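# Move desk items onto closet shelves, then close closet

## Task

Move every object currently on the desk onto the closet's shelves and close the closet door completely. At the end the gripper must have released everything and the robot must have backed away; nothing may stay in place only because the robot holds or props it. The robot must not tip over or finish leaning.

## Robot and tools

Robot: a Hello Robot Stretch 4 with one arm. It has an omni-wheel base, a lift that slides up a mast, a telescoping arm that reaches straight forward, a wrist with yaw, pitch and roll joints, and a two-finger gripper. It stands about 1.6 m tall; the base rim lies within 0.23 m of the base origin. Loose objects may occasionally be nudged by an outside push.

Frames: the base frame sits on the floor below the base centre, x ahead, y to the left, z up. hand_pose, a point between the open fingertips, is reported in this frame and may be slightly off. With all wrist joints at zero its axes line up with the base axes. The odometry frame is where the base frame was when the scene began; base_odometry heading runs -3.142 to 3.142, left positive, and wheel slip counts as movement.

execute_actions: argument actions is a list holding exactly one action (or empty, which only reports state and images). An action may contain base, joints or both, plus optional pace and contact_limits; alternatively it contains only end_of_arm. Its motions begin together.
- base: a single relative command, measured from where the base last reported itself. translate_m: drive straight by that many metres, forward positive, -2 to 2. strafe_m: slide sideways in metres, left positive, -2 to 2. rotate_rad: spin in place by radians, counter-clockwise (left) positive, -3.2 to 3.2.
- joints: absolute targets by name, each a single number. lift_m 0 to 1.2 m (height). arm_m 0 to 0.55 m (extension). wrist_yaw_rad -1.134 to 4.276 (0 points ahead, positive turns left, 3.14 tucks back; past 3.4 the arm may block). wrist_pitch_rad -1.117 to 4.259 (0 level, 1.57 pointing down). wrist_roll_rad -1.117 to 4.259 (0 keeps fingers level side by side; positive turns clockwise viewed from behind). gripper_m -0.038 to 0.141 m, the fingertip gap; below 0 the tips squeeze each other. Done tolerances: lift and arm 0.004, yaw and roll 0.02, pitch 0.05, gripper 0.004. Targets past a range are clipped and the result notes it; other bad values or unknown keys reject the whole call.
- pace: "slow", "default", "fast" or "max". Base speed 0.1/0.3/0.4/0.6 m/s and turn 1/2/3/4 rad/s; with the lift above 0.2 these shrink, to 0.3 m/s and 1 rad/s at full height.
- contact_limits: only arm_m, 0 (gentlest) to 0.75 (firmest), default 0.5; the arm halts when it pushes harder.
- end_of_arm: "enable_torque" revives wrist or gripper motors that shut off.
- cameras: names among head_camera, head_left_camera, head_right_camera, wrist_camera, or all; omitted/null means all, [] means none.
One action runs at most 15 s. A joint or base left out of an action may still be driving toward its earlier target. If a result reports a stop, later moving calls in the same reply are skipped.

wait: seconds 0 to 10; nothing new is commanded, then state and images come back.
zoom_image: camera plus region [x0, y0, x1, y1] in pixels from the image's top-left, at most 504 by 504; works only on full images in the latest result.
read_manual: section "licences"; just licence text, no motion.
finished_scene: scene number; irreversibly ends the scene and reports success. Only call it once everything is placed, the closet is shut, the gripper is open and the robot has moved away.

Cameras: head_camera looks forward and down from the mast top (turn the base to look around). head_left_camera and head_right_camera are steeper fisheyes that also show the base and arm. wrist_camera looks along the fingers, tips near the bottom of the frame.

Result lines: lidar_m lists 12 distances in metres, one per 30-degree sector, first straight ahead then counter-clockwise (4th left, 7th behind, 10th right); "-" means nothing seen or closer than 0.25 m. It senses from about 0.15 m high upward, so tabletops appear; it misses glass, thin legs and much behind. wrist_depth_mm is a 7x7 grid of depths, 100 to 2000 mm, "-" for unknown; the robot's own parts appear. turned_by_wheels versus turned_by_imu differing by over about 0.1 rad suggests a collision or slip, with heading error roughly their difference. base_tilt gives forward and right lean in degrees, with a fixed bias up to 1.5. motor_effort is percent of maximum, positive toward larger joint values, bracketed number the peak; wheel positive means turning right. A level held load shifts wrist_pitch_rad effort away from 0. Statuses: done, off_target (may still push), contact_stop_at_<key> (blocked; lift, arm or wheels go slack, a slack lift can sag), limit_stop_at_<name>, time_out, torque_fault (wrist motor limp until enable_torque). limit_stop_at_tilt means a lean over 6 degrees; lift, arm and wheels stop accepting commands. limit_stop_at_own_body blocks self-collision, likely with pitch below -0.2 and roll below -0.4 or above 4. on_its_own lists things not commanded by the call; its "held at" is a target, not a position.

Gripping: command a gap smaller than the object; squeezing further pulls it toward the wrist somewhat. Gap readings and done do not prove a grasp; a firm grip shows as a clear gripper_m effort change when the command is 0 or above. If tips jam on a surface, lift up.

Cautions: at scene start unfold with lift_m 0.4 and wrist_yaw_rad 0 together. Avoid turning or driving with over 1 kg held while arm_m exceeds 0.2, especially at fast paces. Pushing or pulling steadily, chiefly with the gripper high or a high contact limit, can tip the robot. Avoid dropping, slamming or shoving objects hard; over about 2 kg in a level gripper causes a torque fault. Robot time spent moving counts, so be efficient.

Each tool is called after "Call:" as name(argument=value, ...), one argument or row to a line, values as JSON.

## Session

Call:
execute_actions(
  actions=[],
)

Scene clock: 0.00 s.
base_odometry: x=+0.000 y=+0.000 heading=+0.000 (m, m, rad; odometry frame)
turned_by_wheels: +0.000 (rad since the last result)
turned_by_imu: +0.000 (rad since the last result)
base_tilt: forward=+0.1 right=-0.4 (deg)
lidar_m: 1.35 1.38 1.52 1.58 1.59 1.85 2.35 2.36 2.63 1.62 1.62 1.64
base_status: not commanded
joint_positions: lift_m=+0.137 arm_m=-0.001 wrist_yaw_rad=+3.128 wrist_pitch_rad=-0.013 wrist_roll_rad=-0.013 gripper_m=+0.057
joint_status: not commanded
motor_effort: lift_m=+20 arm_m=-1 wrist_yaw_rad=+0 wrist_pitch_rad=-8 wrist_roll_rad=-3 gripper_m=-2 wheel_0=+1 wheel_1=+0 wheel_2=+0 (%)
hand_pose: x=-0.1170 y=+0.0913 z=+0.3190 quat_wxyz=(+0.007, +0.006, -0.007, +1.000) (m; base frame)
wrist_depth_mm: - 137 - - - - 1537 / - 124 - - - - 1537 / - 124 181 - - - 1537 / 118 138 296 - - - 1576 / 1661 - - - - 1808 1537 / 1060 1160 200 1160 199 1118 1078 / 768 750 831 - 768 750 759
pictures: head_camera, head_left_camera, head_right_camera, wrist_camera
Images, in order (width x height): head_camera 420x560, head_left_camera 420x672, head_right_camera 420x672, wrist_camera 616x392.

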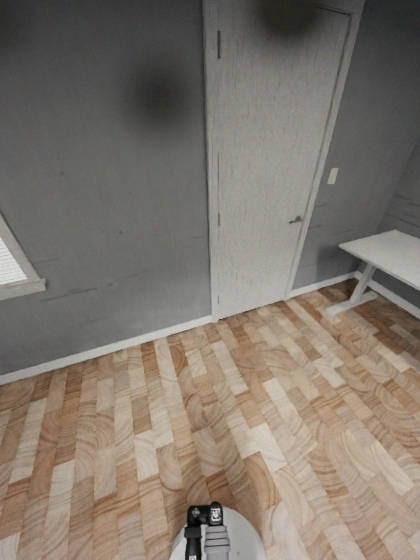

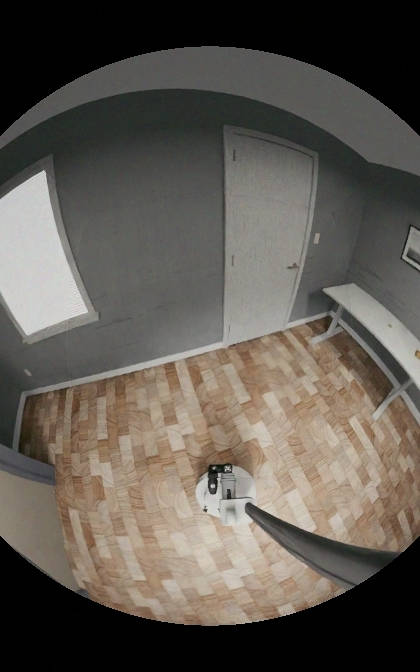

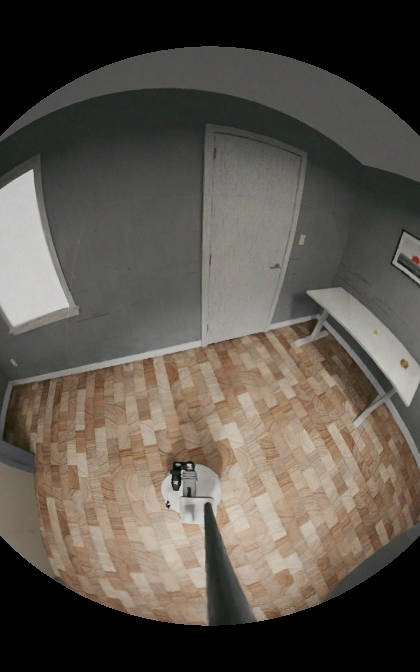

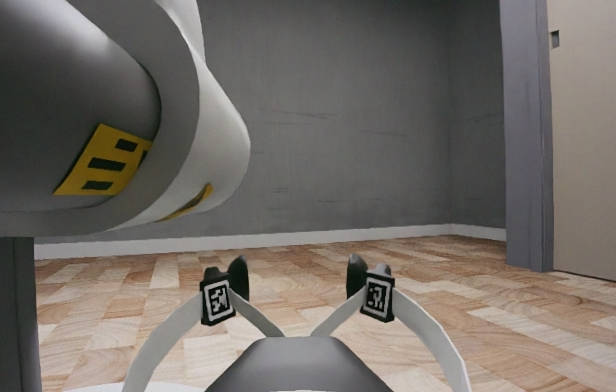

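Call:
execute_actions(
  actions=[
    {"base":{"rotate_rad":1.83},"joints":{"lift_m":0.865,"wrist_yaw_rad":0.25,"wrist_pitch_rad":0.0,"gripper_m":0.1},"pace":"max"},
  ],
)

Scene clock: 2.63 s.
base_odometry: x=+0.000 y=+0.000 heading=+1.830 (m, m, rad; odometry frame)
turned_by_wheels: +1.830 (rad since the last result)
turned_by_imu: +1.830 (rad since the last result)
base_tilt: forward=+0.1 right=-0.4 (deg)
lidar_m: 1.58 1.62 2.52 2.37 2.42 2.60 1.63 1.68 1.46 1.37 1.40 1.80
base_status: done
joint_positions: lift_m=+0.865 arm_m=-0.001 wrist_yaw_rad=+0.250 wrist_pitch_rad=+0.002 wrist_roll_rad=-0.013 gripper_m=+0.100
joint_status: all done
motor_effort: lift_m=+21(25) arm_m=-1(1) wrist_yaw_rad=+0(4) wrist_pitch_rad=-8(7) wrist_roll_rad=-2(3) gripper_m=-1(3) wheel_0=-3(10) wheel_1=-1(10) wheel_2=-1(15) (%)
hand_pose: x=+0.4714 y=-0.0132 z=+1.0425 quat_wxyz=(+0.992, -0.007, +0.000, +0.125) (m; base frame)
wrist_depth_mm: - 1499 1464 1336 1308 1921 1863 / - 1537 1464 1366 1308 1921 1863 / - 1537 1499 1366 1308 1921 1863 / - 1537 1499 1366 1336 1921 1863 / - 1537 1464 1366 1308 1921 1921 / - 1499 213 1397 199 1921 1863 / - 1499 1499 - 1336 1921 1921
pictures: head_camera, head_left_camera, head_right_camera, wrist_camera
Images, in order (width x height): head_camera 420x560, head_left_camera 420x672, head_right_camera 420x672, wrist_camera 616x392.

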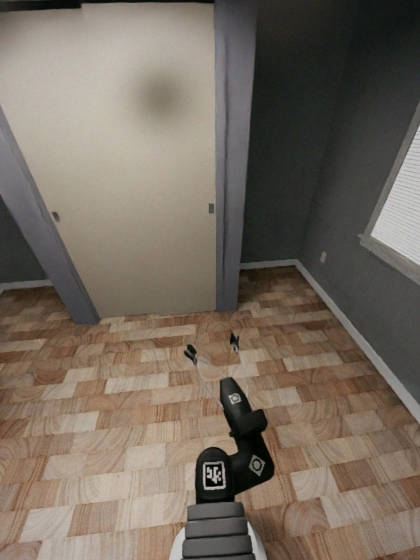

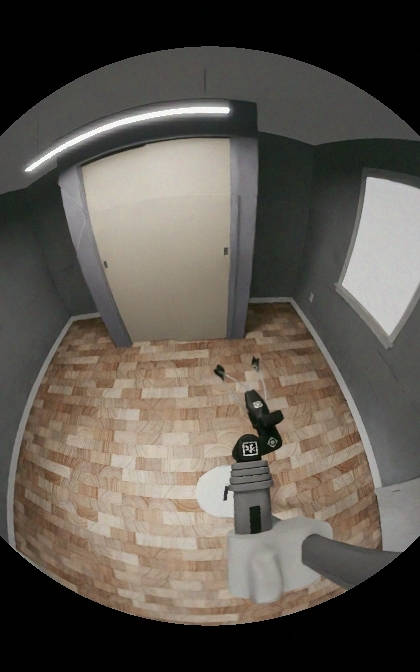

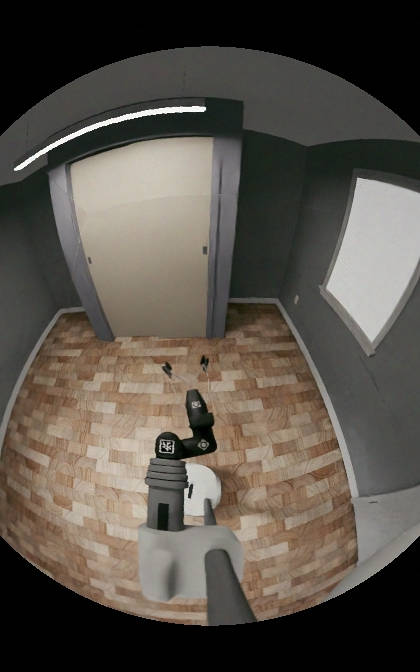

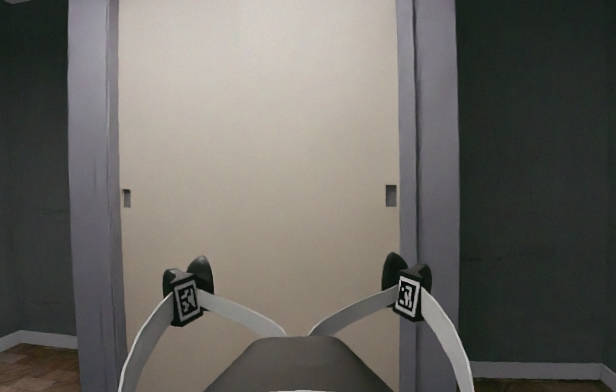

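Call:
execute_actions(
  actions=[
    {"base":{"rotate_rad":0.09},"pace":"max"},
  ],
  cameras=[],
)

Call:
execute_actions(
  actions=[
    {"base":{"translate_m":0.85},"joints":{"arm_m":0.1},"pace":"max"},
  ],
  cameras=["head_camera","wrist_camera"],
)

Scene clock: 4.53 s.
base_odometry: x=+0.000 y=+0.000 heading=+1.919 (m, m, rad; odometry frame)
turned_by_wheels: +0.089 (rad since the last result)
turned_by_imu: +0.090 (rad since the last result)
base_tilt: forward=+0.1 right=-0.5 (deg)
lidar_m: 1.57 1.69 2.44 2.37 2.48 2.54 1.65 1.69 1.41 1.37 1.42 1.65
base_status: done
joint_positions: lift_m=+0.865 arm_m=-0.001 wrist_yaw_rad=+0.250 wrist_pitch_rad=+0.002 wrist_roll_rad=-0.013 gripper_m=+0.100
joint_status: not commanded
motor_effort: lift_m=+21(21) arm_m=-1(1) wrist_yaw_rad=+1(0) wrist_pitch_rad=-7(7) wrist_roll_rad=-2(3) gripper_m=-1(0) wheel_0=-3(5) wheel_1=-2(5) wheel_2=-2(9) (%)
hand_pose: x=+0.4714 y=-0.0133 z=+1.0425 quat_wxyz=(+0.992, -0.007, +0.000, +0.125) (m; base frame)
wrist_depth_mm: - 1576 1499 1366 1308 1229 1756 / - 1576 1499 1366 1308 1229 1808 / - 1618 1499 1397 1308 1229 1808 / - 1576 1537 1366 1308 1255 1808 / - 1576 1537 1397 1308 1255 1863 / - 1618 213 1397 200 1255 1808 / - 1618 1576 - 1336 1229 1863
pictures: none
No camera images: the call's "cameras" was empty. Leave "cameras" out to get every camera's image.

Scene clock: 8.13 s.
base_odometry: x=-0.290 y=+0.799 heading=+1.920 (m, m, rad; odometry frame)
turned_by_wheels: +0.000 (rad since the last result)
turned_by_imu: -0.005 (rad since the last result)
base_tilt: forward=+0.1 right=-0.4 (deg)
lidar_m: 0.73 0.78 1.16 2.33 2.44 3.39 3.30 1.93 1.44 1.34 1.38 0.75
base_status: done
joint_positions: lift_m=+0.865 arm_m=+0.099 wrist_yaw_rad=+0.250 wrist_pitch_rad=+0.002 wrist_roll_rad=-0.013 gripper_m=+0.100
joint_status: all done
motor_effort: lift_m=+21(21) arm_m=+5(7) wrist_yaw_rad=+1(2) wrist_pitch_rad=-8(9) wrist_roll_rad=-3(3) gripper_m=+0(0) wheel_0=+4(13) wheel_1=+3(8) wheel_2=+0(11) (%)
hand_pose: x=+0.5711 y=-0.0133 z=+1.0425 quat_wxyz=(+0.992, -0.007, +0.000, +0.125) (m; base frame)
wrist_depth_mm: 559 469 439 415 392 368 345 / 559 473 442 415 394 373 347 / 569 477 445 421 394 373 351 / 569 480 449 421 397 377 355 / 574 480 445 421 397 379 355 / 574 484 213 424 200 377 353 / 580 484 459 - 399 373 355
pictures: head_camera, wrist_camera
Images, in order (width x height): head_camera 420x560, wrist_camera 616x392.

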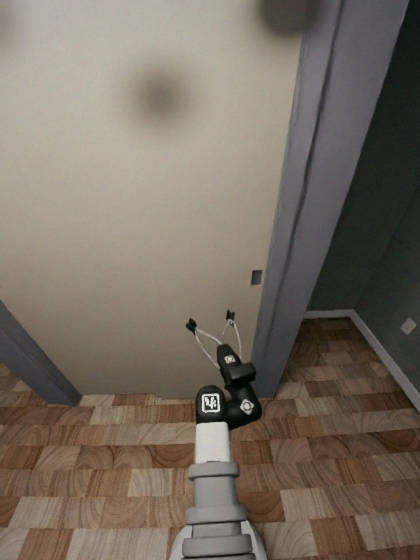

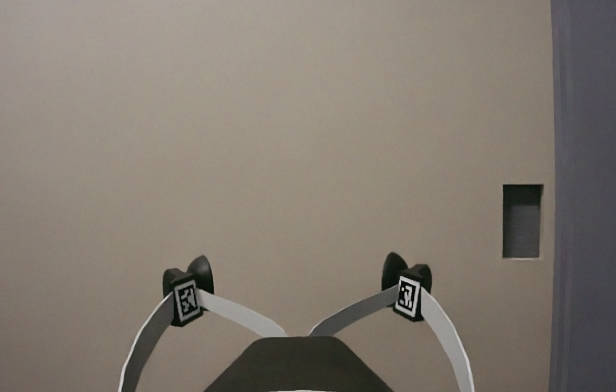

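Call:
execute_actions(
  actions=[
    {"base":{"strafe_m":-0.115},"joints":{"arm_m":0.225,"lift_m":0.876},"pace":"fast"},
  ],
  cameras=["wrist_camera"],
)

Scene clock: 10.27 s.
base_odometry: x=-0.182 y=+0.838 heading=+1.920 (m, m, rad; odometry frame)
turned_by_wheels: +0.000 (rad since the last result)
turned_by_imu: +0.000 (rad since the last result)
base_tilt: forward=+0.2 right=-0.4 (deg)
lidar_m: 0.71 0.78 1.14 2.48 2.58 3.41 3.33 1.81 1.31 1.22 1.28 0.75
base_status: done
joint_positions: lift_m=+0.876 arm_m=+0.224 wrist_yaw_rad=+0.250 wrist_pitch_rad=+0.002 wrist_roll_rad=-0.013 gripper_m=+0.100
joint_status: all done
motor_effort: lift_m=+22(23) arm_m=+5(6) wrist_yaw_rad=+1(1) wrist_pitch_rad=-7(6) wrist_roll_rad=-3(3) gripper_m=-1(0) wheel_0=+1(13) wheel_1=+1(12) wheel_2=+0(2) (%)
hand_pose: x=+0.6961 y=-0.0133 z=+1.0534 quat_wxyz=(+0.992, -0.007, +0.000, +0.125) (m; base frame)
wrist_depth_mm: 347 325 304 286 271 227 218 / 349 327 306 287 271 229 220 / 353 329 307 287 272 229 220 / 353 330 309 290 278 231 221 / 357 332 307 293 279 232 223 / 359 336 213 293 199 232 224 / 362 332 317 - 277 229 226
pictures: wrist_camera
Images, in order (width x height): wrist_camera 616x392.

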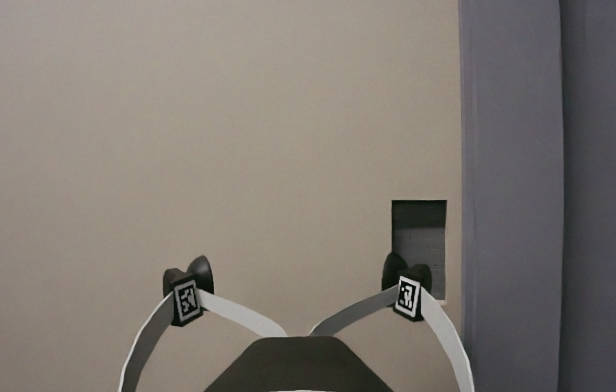

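Call:
execute_actions(
  actions=[
    {"base":{"strafe_m":-0.011},"joints":{"arm_m":0.245},"pace":"slow"},
  ],
  cameras=["wrist_camera"],
)

Scene clock: 11.83 s.
base_odometry: x=-0.172 y=+0.842 heading=+1.920 (m, m, rad; odometry frame)
turned_by_wheels: +0.000 (rad since the last result)
turned_by_imu: +0.000 (rad since the last result)
base_tilt: forward=+0.1 right=-0.5 (deg)
lidar_m: 0.72 0.78 1.14 2.47 2.59 3.37 3.34 1.77 1.32 1.19 1.29 0.72
base_status: done
joint_positions: lift_m=+0.876 arm_m=+0.244 wrist_yaw_rad=+0.250 wrist_pitch_rad=+0.002 wrist_roll_rad=-0.013 gripper_m=+0.100
joint_status: all done
motor_effort: lift_m=+22(22) arm_m=+6(4) wrist_yaw_rad=+1(0) wrist_pitch_rad=-6(6) wrist_roll_rad=-3(3) gripper_m=-1(0) wheel_0=+6(7) wheel_1=-5(7) wheel_2=+0(0) (%)
hand_pose: x=+0.7160 y=-0.0133 z=+1.0534 quat_wxyz=(+0.992, -0.007, +0.000, +0.125) (m; base frame)
wrist_depth_mm: 322 301 282 265 251 209 202 / 325 303 283 267 252 210 203 / 327 304 285 267 253 211 203 / 329 307 286 270 258 212 204 / 332 309 286 270 262 213 205 / 332 310 213 272 200 213 207 / 336 310 294 - 257 211 208
pictures: wrist_camera
Images, in order (width x height): wrist_camera 616x392.

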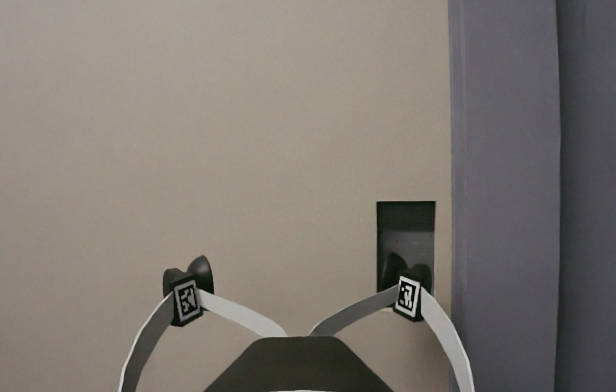

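Call:
execute_actions(
  actions=[
    {"joints":{"arm_m":0.269},"pace":"slow","contact_limits":{"arm_m":0.2}},
  ],
  cameras=["wrist_camera"],
)

Scene clock: 13.30 s.
base_odometry: x=-0.172 y=+0.842 heading=+1.920 (m, m, rad; odometry frame)
turned_by_wheels: +0.000 (rad since the last result)
turned_by_imu: +0.000 (rad since the last result)
base_tilt: forward=+0.1 right=-0.4 (deg)
lidar_m: 0.71 0.78 1.15 2.48 2.59 3.40 3.34 1.78 1.31 1.22 1.29 0.76
base_status: not commanded
joint_positions: lift_m=+0.876 arm_m=+0.268 wrist_yaw_rad=+0.246 wrist_pitch_rad=+0.002 wrist_roll_rad=-0.013 gripper_m=+0.100
joint_status: all done
motor_effort: lift_m=+21(22) arm_m=+8(9) wrist_yaw_rad=+13(13) wrist_pitch_rad=-7(8) wrist_roll_rad=-3(3) gripper_m=-1(1) wheel_0=+6(6) wheel_1=-4(5) wheel_2=+0(0) (%)
contact_limits: arm_m 0.2
hand_pose: x=+0.7395 y=-0.0146 z=+1.0534 quat_wxyz=(+0.992, -0.007, +0.000, +0.123) (m; base frame)
wrist_depth_mm: 293 276 258 243 230 189 181 / 296 278 260 244 231 190 182 / 298 278 260 246 232 190 183 / 301 281 262 247 236 191 183 / 303 282 260 248 241 193 185 / 304 285 213 250 197 191 185 / 307 283 270 - 236 191 186
pictures: wrist_camera
Images, in order (width x height): wrist_camera 616x392.

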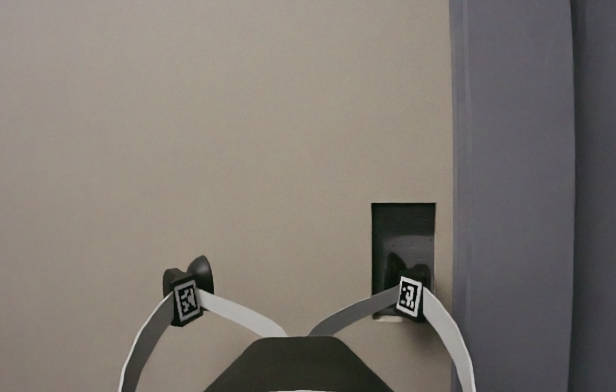

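Call:
execute_actions(
  actions=[
    {"base":{"strafe_m":0.08},"joints":{"arm_m":0.265},"pace":"slow"},
  ],
  cameras=["wrist_camera"],
)

Scene clock: 15.43 s.
base_odometry: x=-0.247 y=+0.814 heading=+1.919 (m, m, rad; odometry frame)
turned_by_wheels: +0.000 (rad since the last result)
turned_by_imu: -0.001 (rad since the last result)
base_tilt: forward=+0.2 right=-0.5 (deg)
lidar_m: 0.74 0.75 1.15 2.39 2.51 3.39 3.31 1.87 1.38 1.29 1.35 0.75
base_status: done
joint_positions: lift_m=+0.876 arm_m=+0.266 wrist_yaw_rad=+0.250 wrist_pitch_rad=+0.002 wrist_roll_rad=-0.013 gripper_m=+0.100
joint_status: all done
motor_effort: lift_m=+21(22) arm_m=-4(8) wrist_yaw_rad=+1(41) wrist_pitch_rad=-8(7) wrist_roll_rad=-2(4) gripper_m=-1(4) wheel_0=-4(17) wheel_1=+3(8) wheel_2=-3(2) (%)
hand_pose: x=+0.7378 y=-0.0134 z=+1.0534 quat_wxyz=(+0.992, -0.007, +0.000, +0.125) (m; base frame)
wrist_depth_mm: 298 279 260 246 232 549 264 / 300 282 263 247 233 621 268 / 303 282 264 249 235 759 272 / 304 283 266 250 238 759 274 / 306 286 265 251 243 597 273 / 307 289 213 252 200 759 273 / 310 286 273 - 238 661 270
pictures: wrist_camera
Images, in order (width x height): wrist_camera 616x392.

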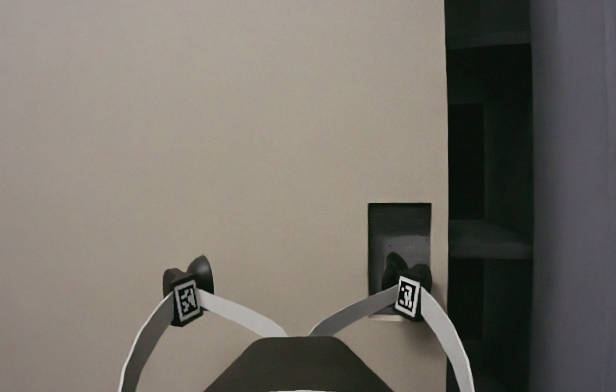

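Call:
execute_actions(
  actions=[
    {"base":{"strafe_m":0.37},"pace":"slow"},
  ],
  cameras=["wrist_camera","head_camera"],
)

Scene clock: 20.43 s.
base_odometry: x=-0.595 y=+0.688 heading=+1.919 (m, m, rad; odometry frame)
turned_by_wheels: +0.000 (rad since the last result)
turned_by_imu: -0.002 (rad since the last result)
base_tilt: forward=+0.1 right=-0.4 (deg)
lidar_m: 0.73 0.79 1.07 2.02 2.11 2.93 3.32 2.40 1.77 1.66 1.02 0.91
base_status: done
joint_positions: lift_m=+0.876 arm_m=+0.266 wrist_yaw_rad=+0.249 wrist_pitch_rad=+0.002 wrist_roll_rad=-0.013 gripper_m=+0.100
joint_status: not commanded
motor_effort: lift_m=+22(22) arm_m=-4(4) wrist_yaw_rad=+3(40) wrist_pitch_rad=-6(8) wrist_roll_rad=-3(3) gripper_m=-1(5) wheel_0=-5(19) wheel_1=+4(9) wheel_2=-2(2) (%)
hand_pose: x=+0.7378 y=-0.0136 z=+1.0534 quat_wxyz=(+0.992, -0.007, +0.000, +0.124) (m; base frame)
wrist_depth_mm: 301 282 264 249 236 500 809 / 303 283 266 251 236 564 683 / 306 286 267 252 237 854 842 / 307 287 268 253 241 866 842 / 310 289 267 254 244 512 661 / 312 290 213 255 216 878 842 / 312 289 274 - 242 715 768
pictures: head_camera, wrist_camera
Images, in order (width x height): head_camera 420x560, wrist_camera 616x392.

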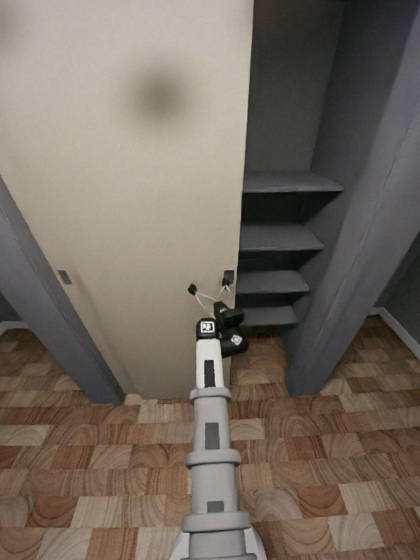

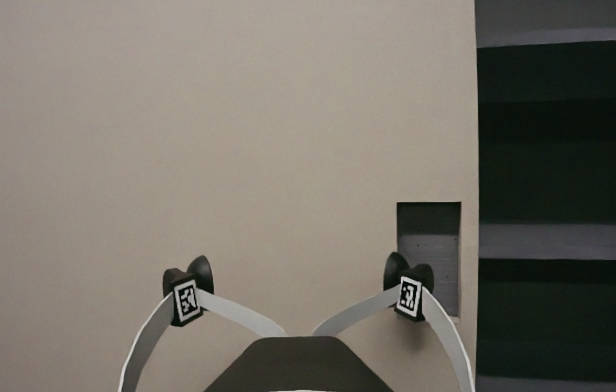

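Call:
execute_actions(
  actions=[
    {"base":{"strafe_m":-0.006},"joints":{"arm_m":0.0},"pace":"fast"},
  ],
  cameras=[],
)

Call:
execute_actions(
  actions=[
    {"base":{"rotate_rad":3.05},"joints":{"lift_m":0.2,"wrist_yaw_rad":0.0,"wrist_pitch_rad":0.6,"gripper_m":0.13},"pace":"max"},
  ],
  cameras=["head_camera","head_left_camera","head_right_camera"],
)

Scene clock: 22.93 s.
base_odometry: x=-0.589 y=+0.690 heading=+1.919 (m, m, rad; odometry frame)
turned_by_wheels: +0.000 (rad since the last result)
turned_by_imu: +0.000 (rad since the last result)
base_tilt: forward=+0.1 right=-0.4 (deg)
lidar_m: 0.73 0.77 1.06 1.99 2.12 2.94 3.32 2.39 1.76 1.66 1.03 0.89
base_status: done
joint_positions: lift_m=+0.876 arm_m=+0.001 wrist_yaw_rad=+0.250 wrist_pitch_rad=+0.002 wrist_roll_rad=-0.013 gripper_m=+0.100
joint_status: all done
motor_effort: lift_m=+22(22) arm_m=-6(6) wrist_yaw_rad=+1(3) wrist_pitch_rad=-7(7) wrist_roll_rad=-3(3) gripper_m=+0(1) wheel_0=-3(11) wheel_1=+3(9) wheel_2=+0(3) (%)
hand_pose: x=+0.4730 y=-0.0134 z=+1.0534 quat_wxyz=(+0.992, -0.007, +0.000, +0.125) (m; base frame)
wrist_depth_mm: 683 591 544 517 492 1098 1060 / 683 591 554 521 496 891 891 / 683 591 554 521 496 1118 1078 / 691 597 559 521 504 1118 1078 / 691 603 559 530 504 1138 1078 / 691 609 213 530 199 1118 1060 / 699 597 574 - 504 809 768
pictures: none
No camera images: the call's "cameras" was empty. Leave "cameras" out to get every camera's image.

Scene clock: 25.77 s.
base_odometry: x=-0.589 y=+0.690 heading=-1.315 (m, m, rad; odometry frame)
turned_by_wheels: +3.049 (rad since the last result)
turned_by_imu: +3.051 (rad since the last result)
base_tilt: forward=+0.1 right=-0.4 (deg)
lidar_m: 2.44 2.53 1.84 1.66 1.73 0.89 0.74 0.75 0.94 2.01 2.04 2.65
base_status: done
joint_positions: lift_m=+0.200 arm_m=+0.001 wrist_yaw_rad=+0.000 wrist_pitch_rad=+0.602 wrist_roll_rad=-0.013 gripper_m=+0.130
joint_status: all done
motor_effort: lift_m=+18(20) arm_m=-5(6) wrist_yaw_rad=+0(5) wrist_pitch_rad=-7(5) wrist_roll_rad=-2(3) gripper_m=+0(1) wheel_0=-3(12) wheel_1=-3(8) wheel_2=-2(12) (%)
hand_pose: x=+0.4097 y=-0.0874 z=+0.2150 quat_wxyz=(+0.955, -0.006, +0.296, +0.002) (m; base frame)
wrist_depth_mm: 1921 1808 1863 1863 1863 1863 - / 1182 1160 1138 1138 1138 1160 1205 / 842 831 842 842 842 854 854 / 654 661 661 661 661 661 661 / 539 544 549 544 544 539 539 / 455 436 436 462 436 445 459 / 399 397 410 - 410 399 399
pictures: head_camera, head_left_camera, head_right_camera
Images, in order (width x height): head_camera 420x560, head_left_camera 420x672, head_right_camera 420x672.

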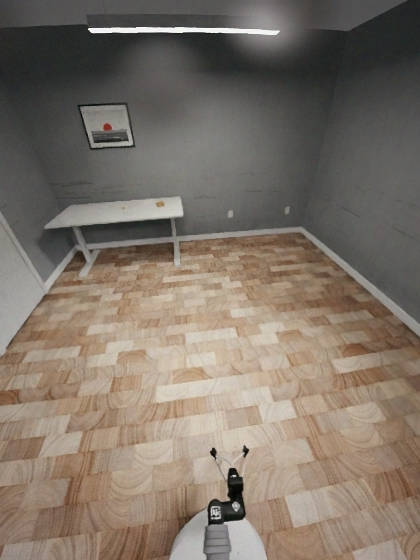

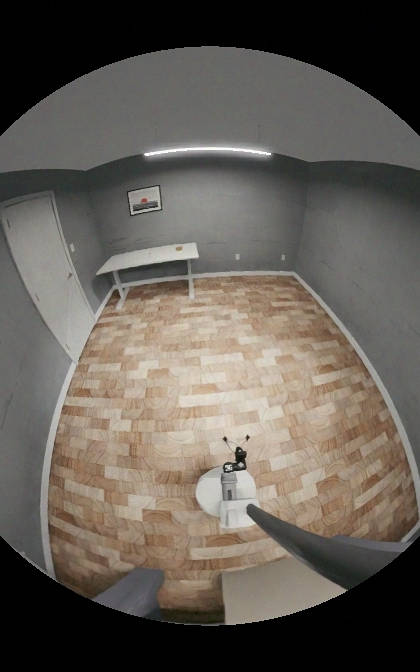

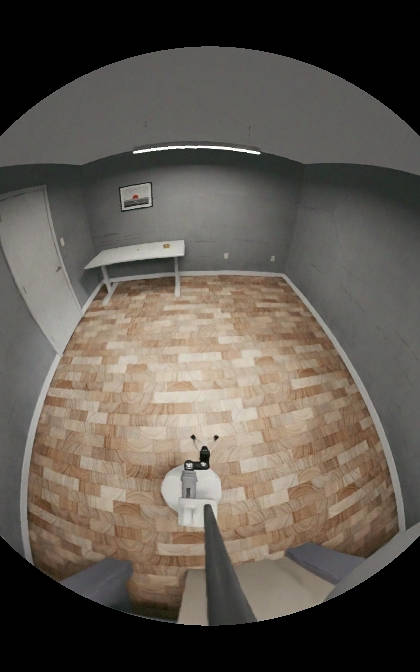

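Call:
zoom_image(
  camera="head_camera",
  region=[40, 170, 200, 280],
)

Region (40, 170, 200, 280) of head_camera's 420x560 image, scaled by 3.150, with more detail than that image has; it fills the top 346 rows of this view, and the rest is white.

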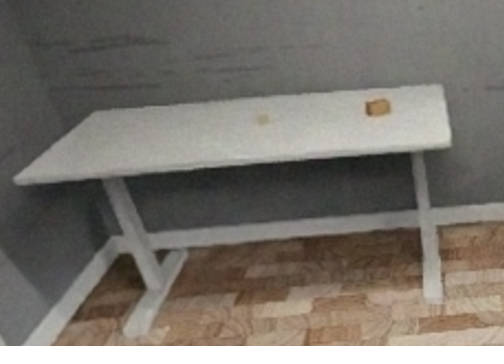

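Call:
execute_actions(
  actions=[
    {"base":{"rotate_rad":0.235},"pace":"max"},
  ],
  cameras=[],
)

Call:
execute_actions(
  actions=[
    {"base":{"translate_m":1.8},"joints":{"lift_m":0.85},"pace":"max"},
  ],
)

Scene clock: 27.10 s.
base_odometry: x=-0.589 y=+0.690 heading=-1.080 (m, m, rad; odometry frame)
turned_by_wheels: +0.235 (rad since the last result)
turned_by_imu: +0.235 (rad since the last result)
base_tilt: forward=+0.2 right=-0.4 (deg)
lidar_m: 2.47 2.17 1.70 1.69 0.94 0.75 0.75 0.82 2.03 2.00 2.19 3.27
base_status: done
joint_positions: lift_m=+0.200 arm_m=+0.001 wrist_yaw_rad=+0.000 wrist_pitch_rad=+0.602 wrist_roll_rad=-0.013 gripper_m=+0.130
joint_status: not commanded
motor_effort: lift_m=+18(18) arm_m=-5(5) wrist_yaw_rad=+0(1) wrist_pitch_rad=-7(6) wrist_roll_rad=-3(2) gripper_m=+0(0) wheel_0=-3(12) wheel_1=+0(9) wheel_2=+0(13) (%)
hand_pose: x=+0.4096 y=-0.0874 z=+0.2150 quat_wxyz=(+0.955, -0.006, +0.296, +0.002) (m; base frame)
wrist_depth_mm: 1808 1808 1921 1863 1863 1808 - / 1182 1182 1160 1160 1138 1182 1182 / 842 842 831 831 842 854 854 / 654 661 661 661 661 661 661 / 539 544 544 544 544 544 544 / 455 436 433 459 436 449 459 / 399 399 410 - 410 399 399
pictures: none
No camera images: the call's "cameras" was empty. Leave "cameras" out to get every camera's image.

Scene clock: 31.60 s.
base_odometry: x=+0.260 y=-0.897 heading=-1.079 (m, m, rad; odometry frame)
turned_by_wheels: +0.001 (rad since the last result)
turned_by_imu: -0.010 (rad since the last result)
base_tilt: forward=+0.2 right=-0.4 (deg)
lidar_m: 0.66 0.76 1.15 1.44 1.61 2.40 2.55 2.75 2.27 2.25 1.90 0.67
base_status: done
joint_positions: lift_m=+0.850 arm_m=+0.001 wrist_yaw_rad=+0.000 wrist_pitch_rad=+0.602 wrist_roll_rad=-0.013 gripper_m=+0.130
joint_status: all done
motor_effort: lift_m=+21(24) arm_m=-5(5) wrist_yaw_rad=+1(1) wrist_pitch_rad=-7(9) wrist_roll_rad=-2(3) gripper_m=+2(0) wheel_0=+2(10) wheel_1=+2(9) wheel_2=+3(15) (%)
hand_pose: x=+0.4096 y=-0.0874 z=+0.8648 quat_wxyz=(+0.955, -0.006, +0.296, +0.002) (m; base frame)
wrist_depth_mm: 1229 1205 1182 1138 1138 1098 1078 / 976 960 946 946 1025 1182 1160 / 691 691 683 691 691 1255 1281 / 1576 591 591 564 564 1397 1397 / 1397 1464 1464 1464 1397 1464 1464 / 1229 1160 1160 1229 1160 1182 1205 / 1060 1060 1078 - 1078 1078 1060
pictures: head_camera, head_left_camera, head_right_camera, wrist_camera
Images, in order (width x height): head_camera 420x560, head_left_camera 420x672, head_right_camera 420x672, wrist_camera 616x392.

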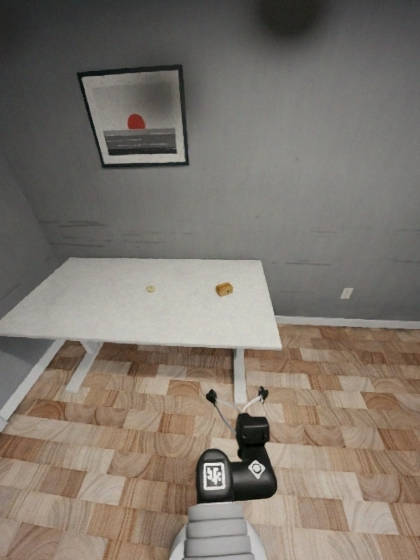

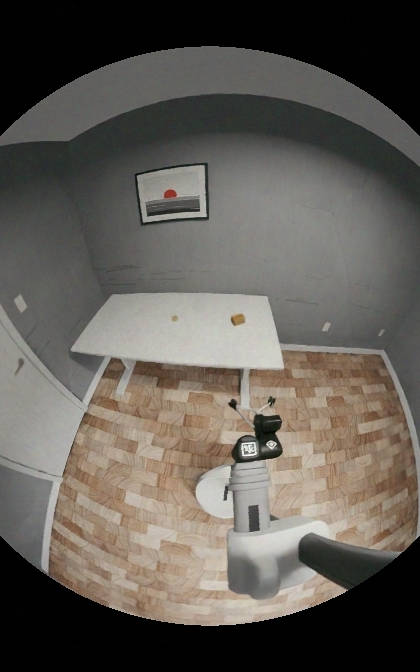

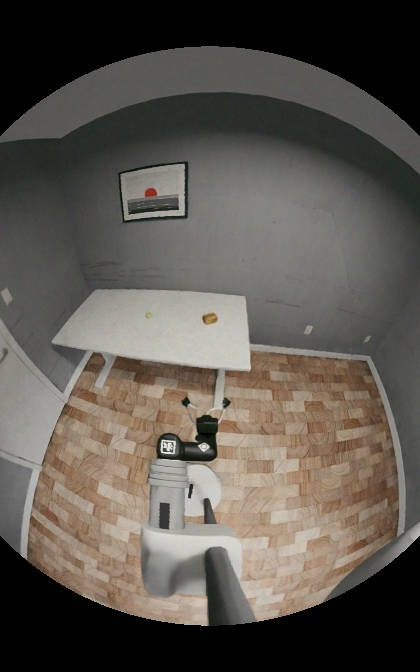

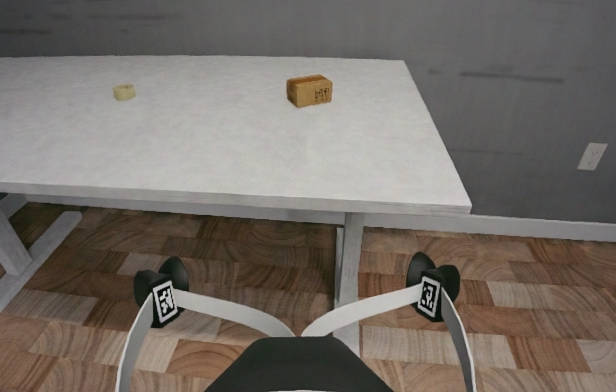

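Call:
execute_actions(
  actions=[
    {"base":{"translate_m":0.27},"joints":{"arm_m":0.1,"gripper_m":0.14},"pace":"fast"},
  ],
  cameras=["head_camera","wrist_camera"],
)

Call:
zoom_image(
  camera="head_camera",
  region=[100, 270, 280, 370],
)

Scene clock: 34.43 s.
base_odometry: x=+0.388 y=-1.135 heading=-1.079 (m, m, rad; odometry frame)
turned_by_wheels: +0.001 (rad since the last result)
turned_by_imu: -0.001 (rad since the last result)
base_tilt: forward=+0.2 right=-0.4 (deg)
lidar_m: 0.43 0.43 0.72 1.41 1.54 2.39 2.80 2.92 2.33 2.28 1.56 0.42
base_status: done
joint_positions: lift_m=+0.850 arm_m=+0.099 wrist_yaw_rad=+0.000 wrist_pitch_rad=+0.602 wrist_roll_rad=-0.013 gripper_m=+0.140
joint_status: all done
motor_effort: lift_m=+21(21) arm_m=+5(5) wrist_yaw_rad=+1(1) wrist_pitch_rad=-7(5) wrist_roll_rad=-2(3) gripper_m=+1(0) wheel_0=+4(10) wheel_1=+1(8) wheel_2=+1(14) (%)
hand_pose: x=+0.5078 y=-0.0874 z=+0.8648 quat_wxyz=(+0.955, -0.006, +0.296, +0.002) (m; base frame)
wrist_depth_mm: 866 854 831 809 788 768 759 / 904 891 878 866 854 842 809 / 691 683 676 683 683 904 891 / 535 535 539 517 539 564 991 / 442 439 445 445 445 442 1098 / 373 353 355 377 355 364 1182 / 325 325 334 - 336 325 330
pictures: head_camera, wrist_camera
Images, in order (width x height): head_camera 420x560, wrist_camera 616x392.

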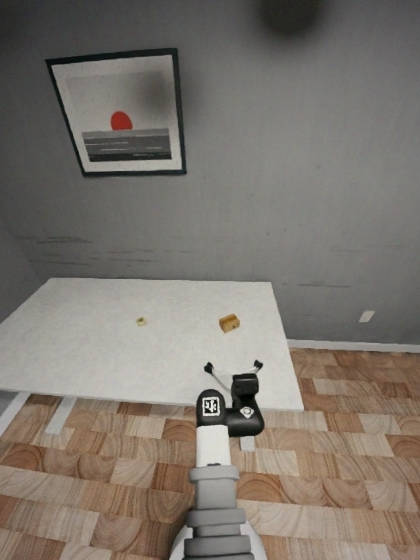

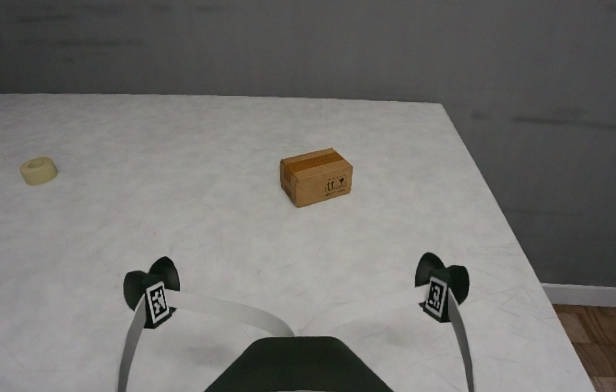

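Region (100, 270, 280, 370) of head_camera's 420x560 image, scaled by 2.800, with more detail than that image has.

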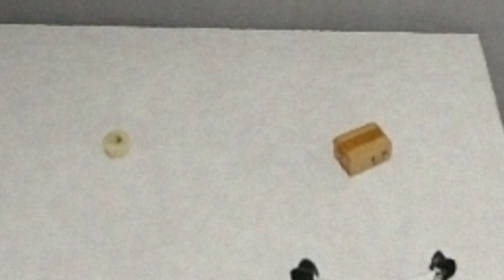

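Call:
execute_actions(
  actions=[
    {"base":{"strafe_m":-0.12},"joints":{"arm_m":0.35,"wrist_yaw_rad":0.43,"lift_m":0.80},"pace":"fast"},
  ],
  cameras=["head_camera","wrist_camera"],
)

Scene clock: 36.90 s.
base_odometry: x=+0.282 y=-1.191 heading=-1.079 (m, m, rad; odometry frame)
turned_by_wheels: +0.000 (rad since the last result)
turned_by_imu: +0.000 (rad since the last result)
base_tilt: forward=+0.2 right=-0.4 (deg)
lidar_m: 0.38 0.45 0.70 1.51 1.68 2.58 2.83 2.78 2.21 2.17 1.51 0.40
base_status: done
joint_positions: lift_m=+0.800 arm_m=+0.349 wrist_yaw_rad=+0.430 wrist_pitch_rad=+0.602 wrist_roll_rad=-0.013 gripper_m=+0.140
joint_status: all done
motor_effort: lift_m=+18(19) arm_m=+5(4) wrist_yaw_rad=+0(9) wrist_pitch_rad=-7(8) wrist_roll_rad=-3(2) gripper_m=+0(0) wheel_0=+1(16) wheel_1=-2(11) wheel_2=+0(2) (%)
hand_pose: x=+0.7725 y=+0.0197 z=+0.8151 quat_wxyz=(+0.933, -0.069, +0.288, +0.206) (m; base frame)
wrist_depth_mm: 1042 878 723 627 554 492 449 / 820 809 759 691 603 530 480 / 580 574 574 574 574 554 512 / 455 452 455 452 452 452 455 / 373 370 373 373 373 373 370 / 314 297 300 257 253 306 315 / 274 273 281 - 274 272 277
pictures: head_camera, wrist_camera
Images, in order (width x height): head_camera 420x560, wrist_camera 616x392.

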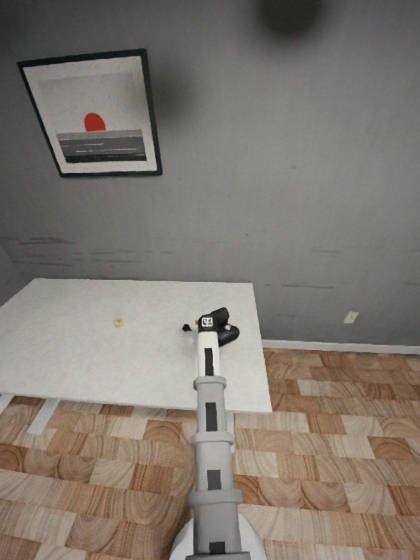

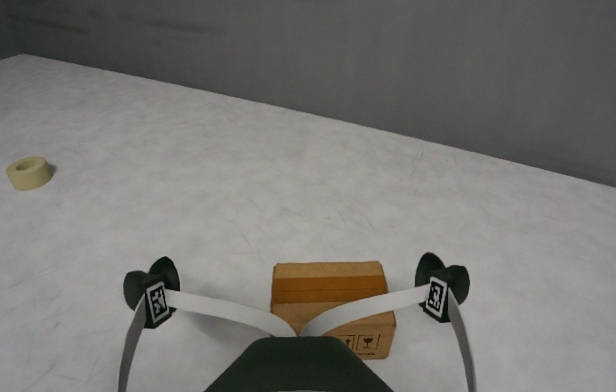

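Call:
execute_actions(
  actions=[
    {"base":{"strafe_m":-0.013},"joints":{"arm_m":0.36,"lift_m":0.775}},
  ],
  cameras=["wrist_camera"],
)

Scene clock: 38.57 s.
base_odometry: x=+0.271 y=-1.197 heading=-1.079 (m, m, rad; odometry frame)
turned_by_wheels: +0.000 (rad since the last result)
turned_by_imu: +0.000 (rad since the last result)
base_tilt: forward=+0.2 right=-0.4 (deg)
lidar_m: 0.40 0.44 0.66 1.54 1.66 2.59 2.84 2.75 2.19 2.15 1.51 0.38
base_status: done
joint_positions: lift_m=+0.775 arm_m=+0.359 wrist_yaw_rad=+0.430 wrist_pitch_rad=+0.602 wrist_roll_rad=-0.013 gripper_m=+0.140
joint_status: all done
motor_effort: lift_m=+17(17) arm_m=+5(6) wrist_yaw_rad=+0(1) wrist_pitch_rad=-5(6) wrist_roll_rad=-3(3) gripper_m=+1(1) wheel_0=+5(11) wheel_1=-3(10) wheel_2=+0(1) (%)
hand_pose: x=+0.7825 y=+0.0197 z=+0.7901 quat_wxyz=(+0.933, -0.069, +0.288, +0.206) (m; base frame)
wrist_depth_mm: 1008 854 707 621 544 484 442 / 732 723 723 661 591 517 473 / 525 525 521 521 521 525 496 / 410 410 410 410 410 410 410 / 336 336 340 268 338 336 338 / 283 268 270 235 243 278 283 / 248 248 255 - 254 247 249
pictures: wrist_camera
Images, in order (width x height): wrist_camera 616x392.

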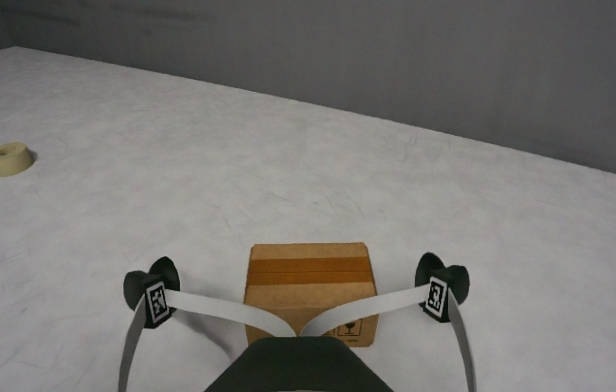

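Call:
execute_actions(
  actions=[],
)

Scene clock: 39.97 s.
base_odometry: x=+0.271 y=-1.197 heading=-1.079 (m, m, rad; odometry frame)
turned_by_wheels: +0.000 (rad since the last result)
turned_by_imu: +0.000 (rad since the last result)
base_tilt: forward=+0.1 right=-0.4 (deg)
lidar_m: 0.39 0.44 0.68 1.52 1.64 2.60 2.83 2.75 2.19 2.16 1.53 0.42
base_status: done
joint_positions: lift_m=+0.775 arm_m=+0.359 wrist_yaw_rad=+0.430 wrist_pitch_rad=+0.602 wrist_roll_rad=-0.013 gripper_m=+0.140
joint_status: all done
motor_effort: lift_m=+17(17) arm_m=+5(6) wrist_yaw_rad=+1(1) wrist_pitch_rad=-6(6) wrist_roll_rad=-2(3) gripper_m=+0(1) wheel_0=+5(11) wheel_1=-4(10) wheel_2=+0(1) (%)
hand_pose: x=+0.7825 y=+0.0197 z=+0.7901 quat_wxyz=(+0.933, -0.069, +0.288, +0.206) (m; base frame)
wrist_depth_mm: 1008 854 715 615 544 484 445 / 741 732 723 661 585 517 473 / 525 525 521 521 521 525 496 / 407 410 410 410 410 410 410 / 336 338 338 268 338 338 336 / 283 268 270 236 243 278 283 / 249 248 255 - 253 248 249
pictures: head_camera, head_left_camera, head_right_camera, wrist_camera
Images, in order (width x height): head_camera 420x560, head_left_camera 420x672, head_right_camera 420x672, wrist_camera 616x392.

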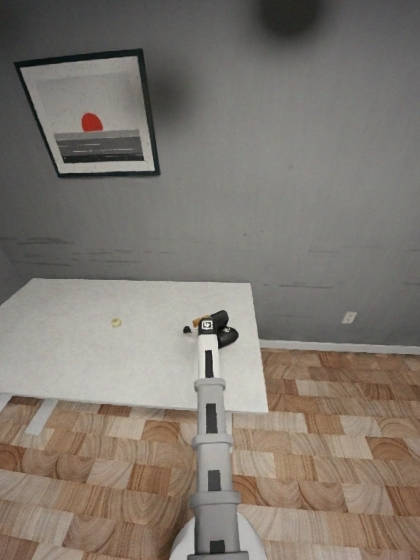

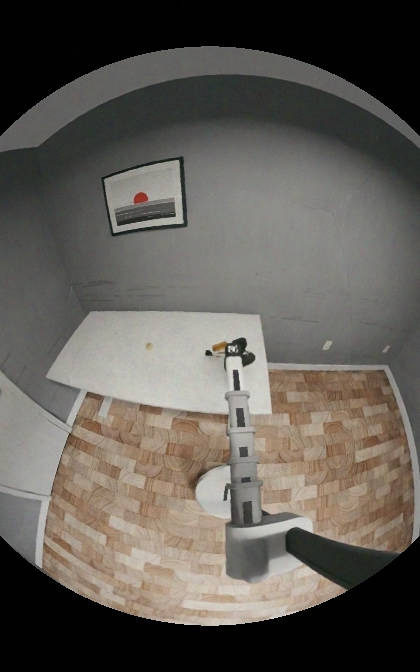

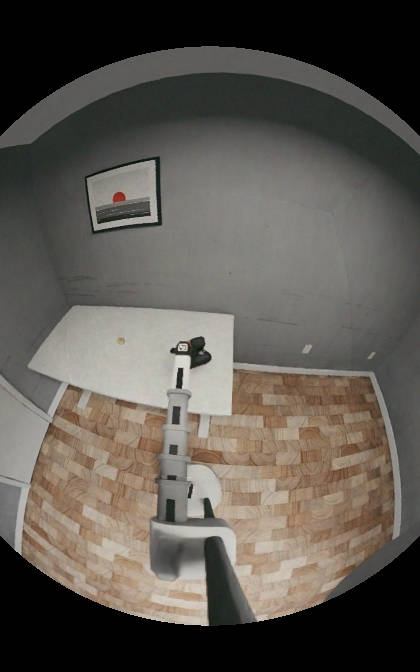

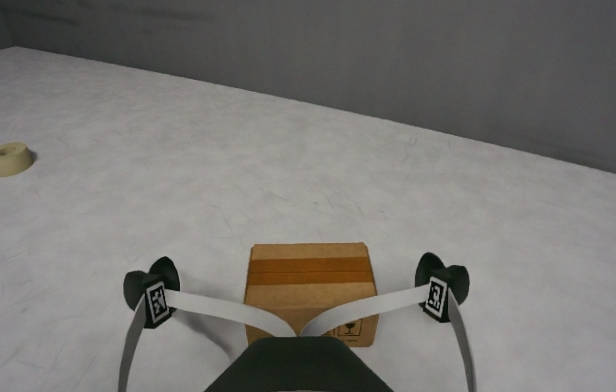

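Call:
execute_actions(
  actions=[
    {"joints":{"arm_m":0.379,"lift_m":0.735,"gripper_m":0.125}},
  ],
  cameras=["wrist_camera"],
)

Scene clock: 41.73 s.
base_odometry: x=+0.271 y=-1.197 heading=-1.079 (m, m, rad; odometry frame)
turned_by_wheels: +0.000 (rad since the last result)
turned_by_imu: +0.000 (rad since the last result)
base_tilt: forward=+0.2 right=-0.4 (deg)
lidar_m: 0.41 0.43 0.67 1.54 1.67 2.62 2.82 2.74 2.19 2.14 1.53 0.40
base_status: not commanded
joint_positions: lift_m=+0.735 arm_m=+0.378 wrist_yaw_rad=+0.430 wrist_pitch_rad=+0.602 wrist_roll_rad=-0.013 gripper_m=+0.125
joint_status: all done
motor_effort: lift_m=+17(18) arm_m=+5(6) wrist_yaw_rad=+1(1) wrist_pitch_rad=-8(8) wrist_roll_rad=-3(3) gripper_m=+0(0) wheel_0=+5(5) wheel_1=-4(4) wheel_2=+0(0) (%)
hand_pose: x=+0.8015 y=+0.0197 z=+0.7501 quat_wxyz=(+0.933, -0.069, +0.288, +0.206) (m; base frame)
wrist_depth_mm: 946 809 691 591 525 469 430 / 615 609 603 603 554 504 455 / 439 436 433 436 436 439 442 / 342 342 342 342 342 340 342 / 279 281 229 213 272 282 279 / 236 225 195 195 198 237 237 / 207 206 213 - 213 206 208
pictures: wrist_camera
Images, in order (width x height): wrist_camera 616x392.

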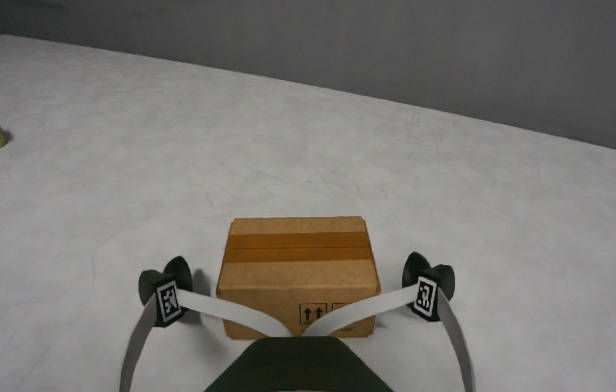

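Call:
execute_actions(
  actions=[
    {"joints":{"gripper_m":0.045}},
  ],
  cameras=["wrist_camera"],
)

Call:
execute_actions(
  actions=[
    {"joints":{"lift_m":0.79}},
  ],
  cameras=["wrist_camera","head_camera"],
)

Scene clock: 43.67 s.
base_odometry: x=+0.271 y=-1.197 heading=-1.079 (m, m, rad; odometry frame)
turned_by_wheels: +0.000 (rad since the last result)
turned_by_imu: +0.000 (rad since the last result)
base_tilt: forward=+0.2 right=-0.5 (deg)
lidar_m: 0.39 0.43 0.64 1.54 1.68 2.62 2.83 2.74 2.19 2.16 1.54 0.37
base_status: not commanded
joint_positions: lift_m=+0.735 arm_m=+0.378 wrist_yaw_rad=+0.430 wrist_pitch_rad=+0.602 wrist_roll_rad=-0.013 gripper_m=+0.045
joint_status: all done
motor_effort: lift_m=+17(17) arm_m=+5(5) wrist_yaw_rad=+1(1) wrist_pitch_rad=-8(9) wrist_roll_rad=-2(3) gripper_m=-18(19) wheel_0=+5(5) wheel_1=-4(3) wheel_2=+0(0) (%)
hand_pose: x=+0.8014 y=+0.0196 z=+0.7500 quat_wxyz=(+0.933, -0.069, +0.288, +0.206) (m; base frame)
wrist_depth_mm: 931 809 691 591 525 466 430 / 609 603 597 597 559 504 455 / 436 433 433 433 433 436 436 / 342 342 342 342 342 342 342 / 279 281 208 201 272 281 279 / 236 230 182 183 184 237 236 / 207 205 206 - 207 206 207
pictures: wrist_camera
Images, in order (width x height): wrist_camera 616x392.

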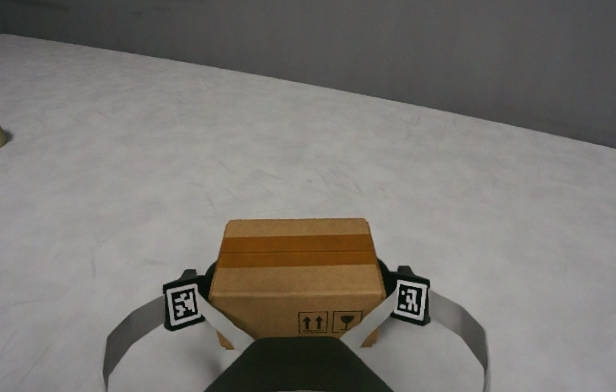

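Scene clock: 44.80 s.
base_odometry: x=+0.271 y=-1.197 heading=-1.079 (m, m, rad; odometry frame)
turned_by_wheels: +0.000 (rad since the last result)
turned_by_imu: +0.000 (rad since the last result)
base_tilt: forward=+0.2 right=-0.4 (deg)
lidar_m: 0.40 0.46 0.68 1.53 1.66 2.60 2.84 2.75 2.18 2.15 1.51 0.38
base_status: not commanded
joint_positions: lift_m=+0.790 arm_m=+0.378 wrist_yaw_rad=+0.430 wrist_pitch_rad=+0.602 wrist_roll_rad=-0.013 gripper_m=+0.045
joint_status: all done
motor_effort: lift_m=+23(23) arm_m=+6(6) wrist_yaw_rad=+0(1) wrist_pitch_rad=-7(10) wrist_roll_rad=-3(3) gripper_m=-17(18) wheel_0=+5(5) wheel_1=-3(4) wheel_2=+0(0) (%)
hand_pose: x=+0.8014 y=+0.0196 z=+0.8045 quat_wxyz=(+0.933, -0.069, +0.289, +0.206) (m; base frame)
wrist_depth_mm: 991 831 683 597 525 469 430 / 778 768 723 654 569 504 455 / 559 554 549 554 549 525 484 / 433 433 436 436 433 433 433 / 355 355 209 200 345 355 355 / 300 293 182 183 184 301 300 / 263 260 262 - 264 262 267
pictures: head_camera, wrist_camera
Images, in order (width x height): head_camera 420x560, wrist_camera 616x392.

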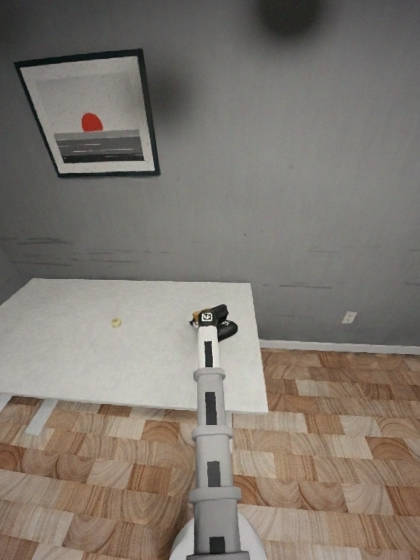

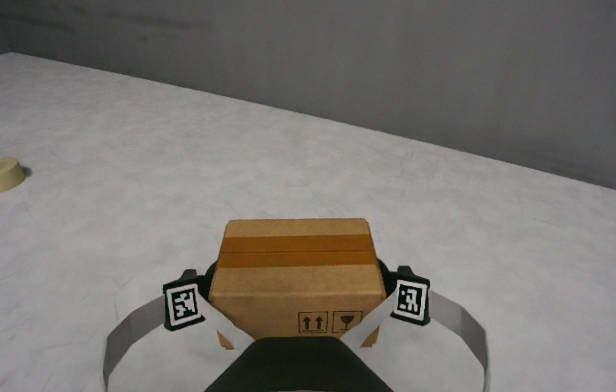

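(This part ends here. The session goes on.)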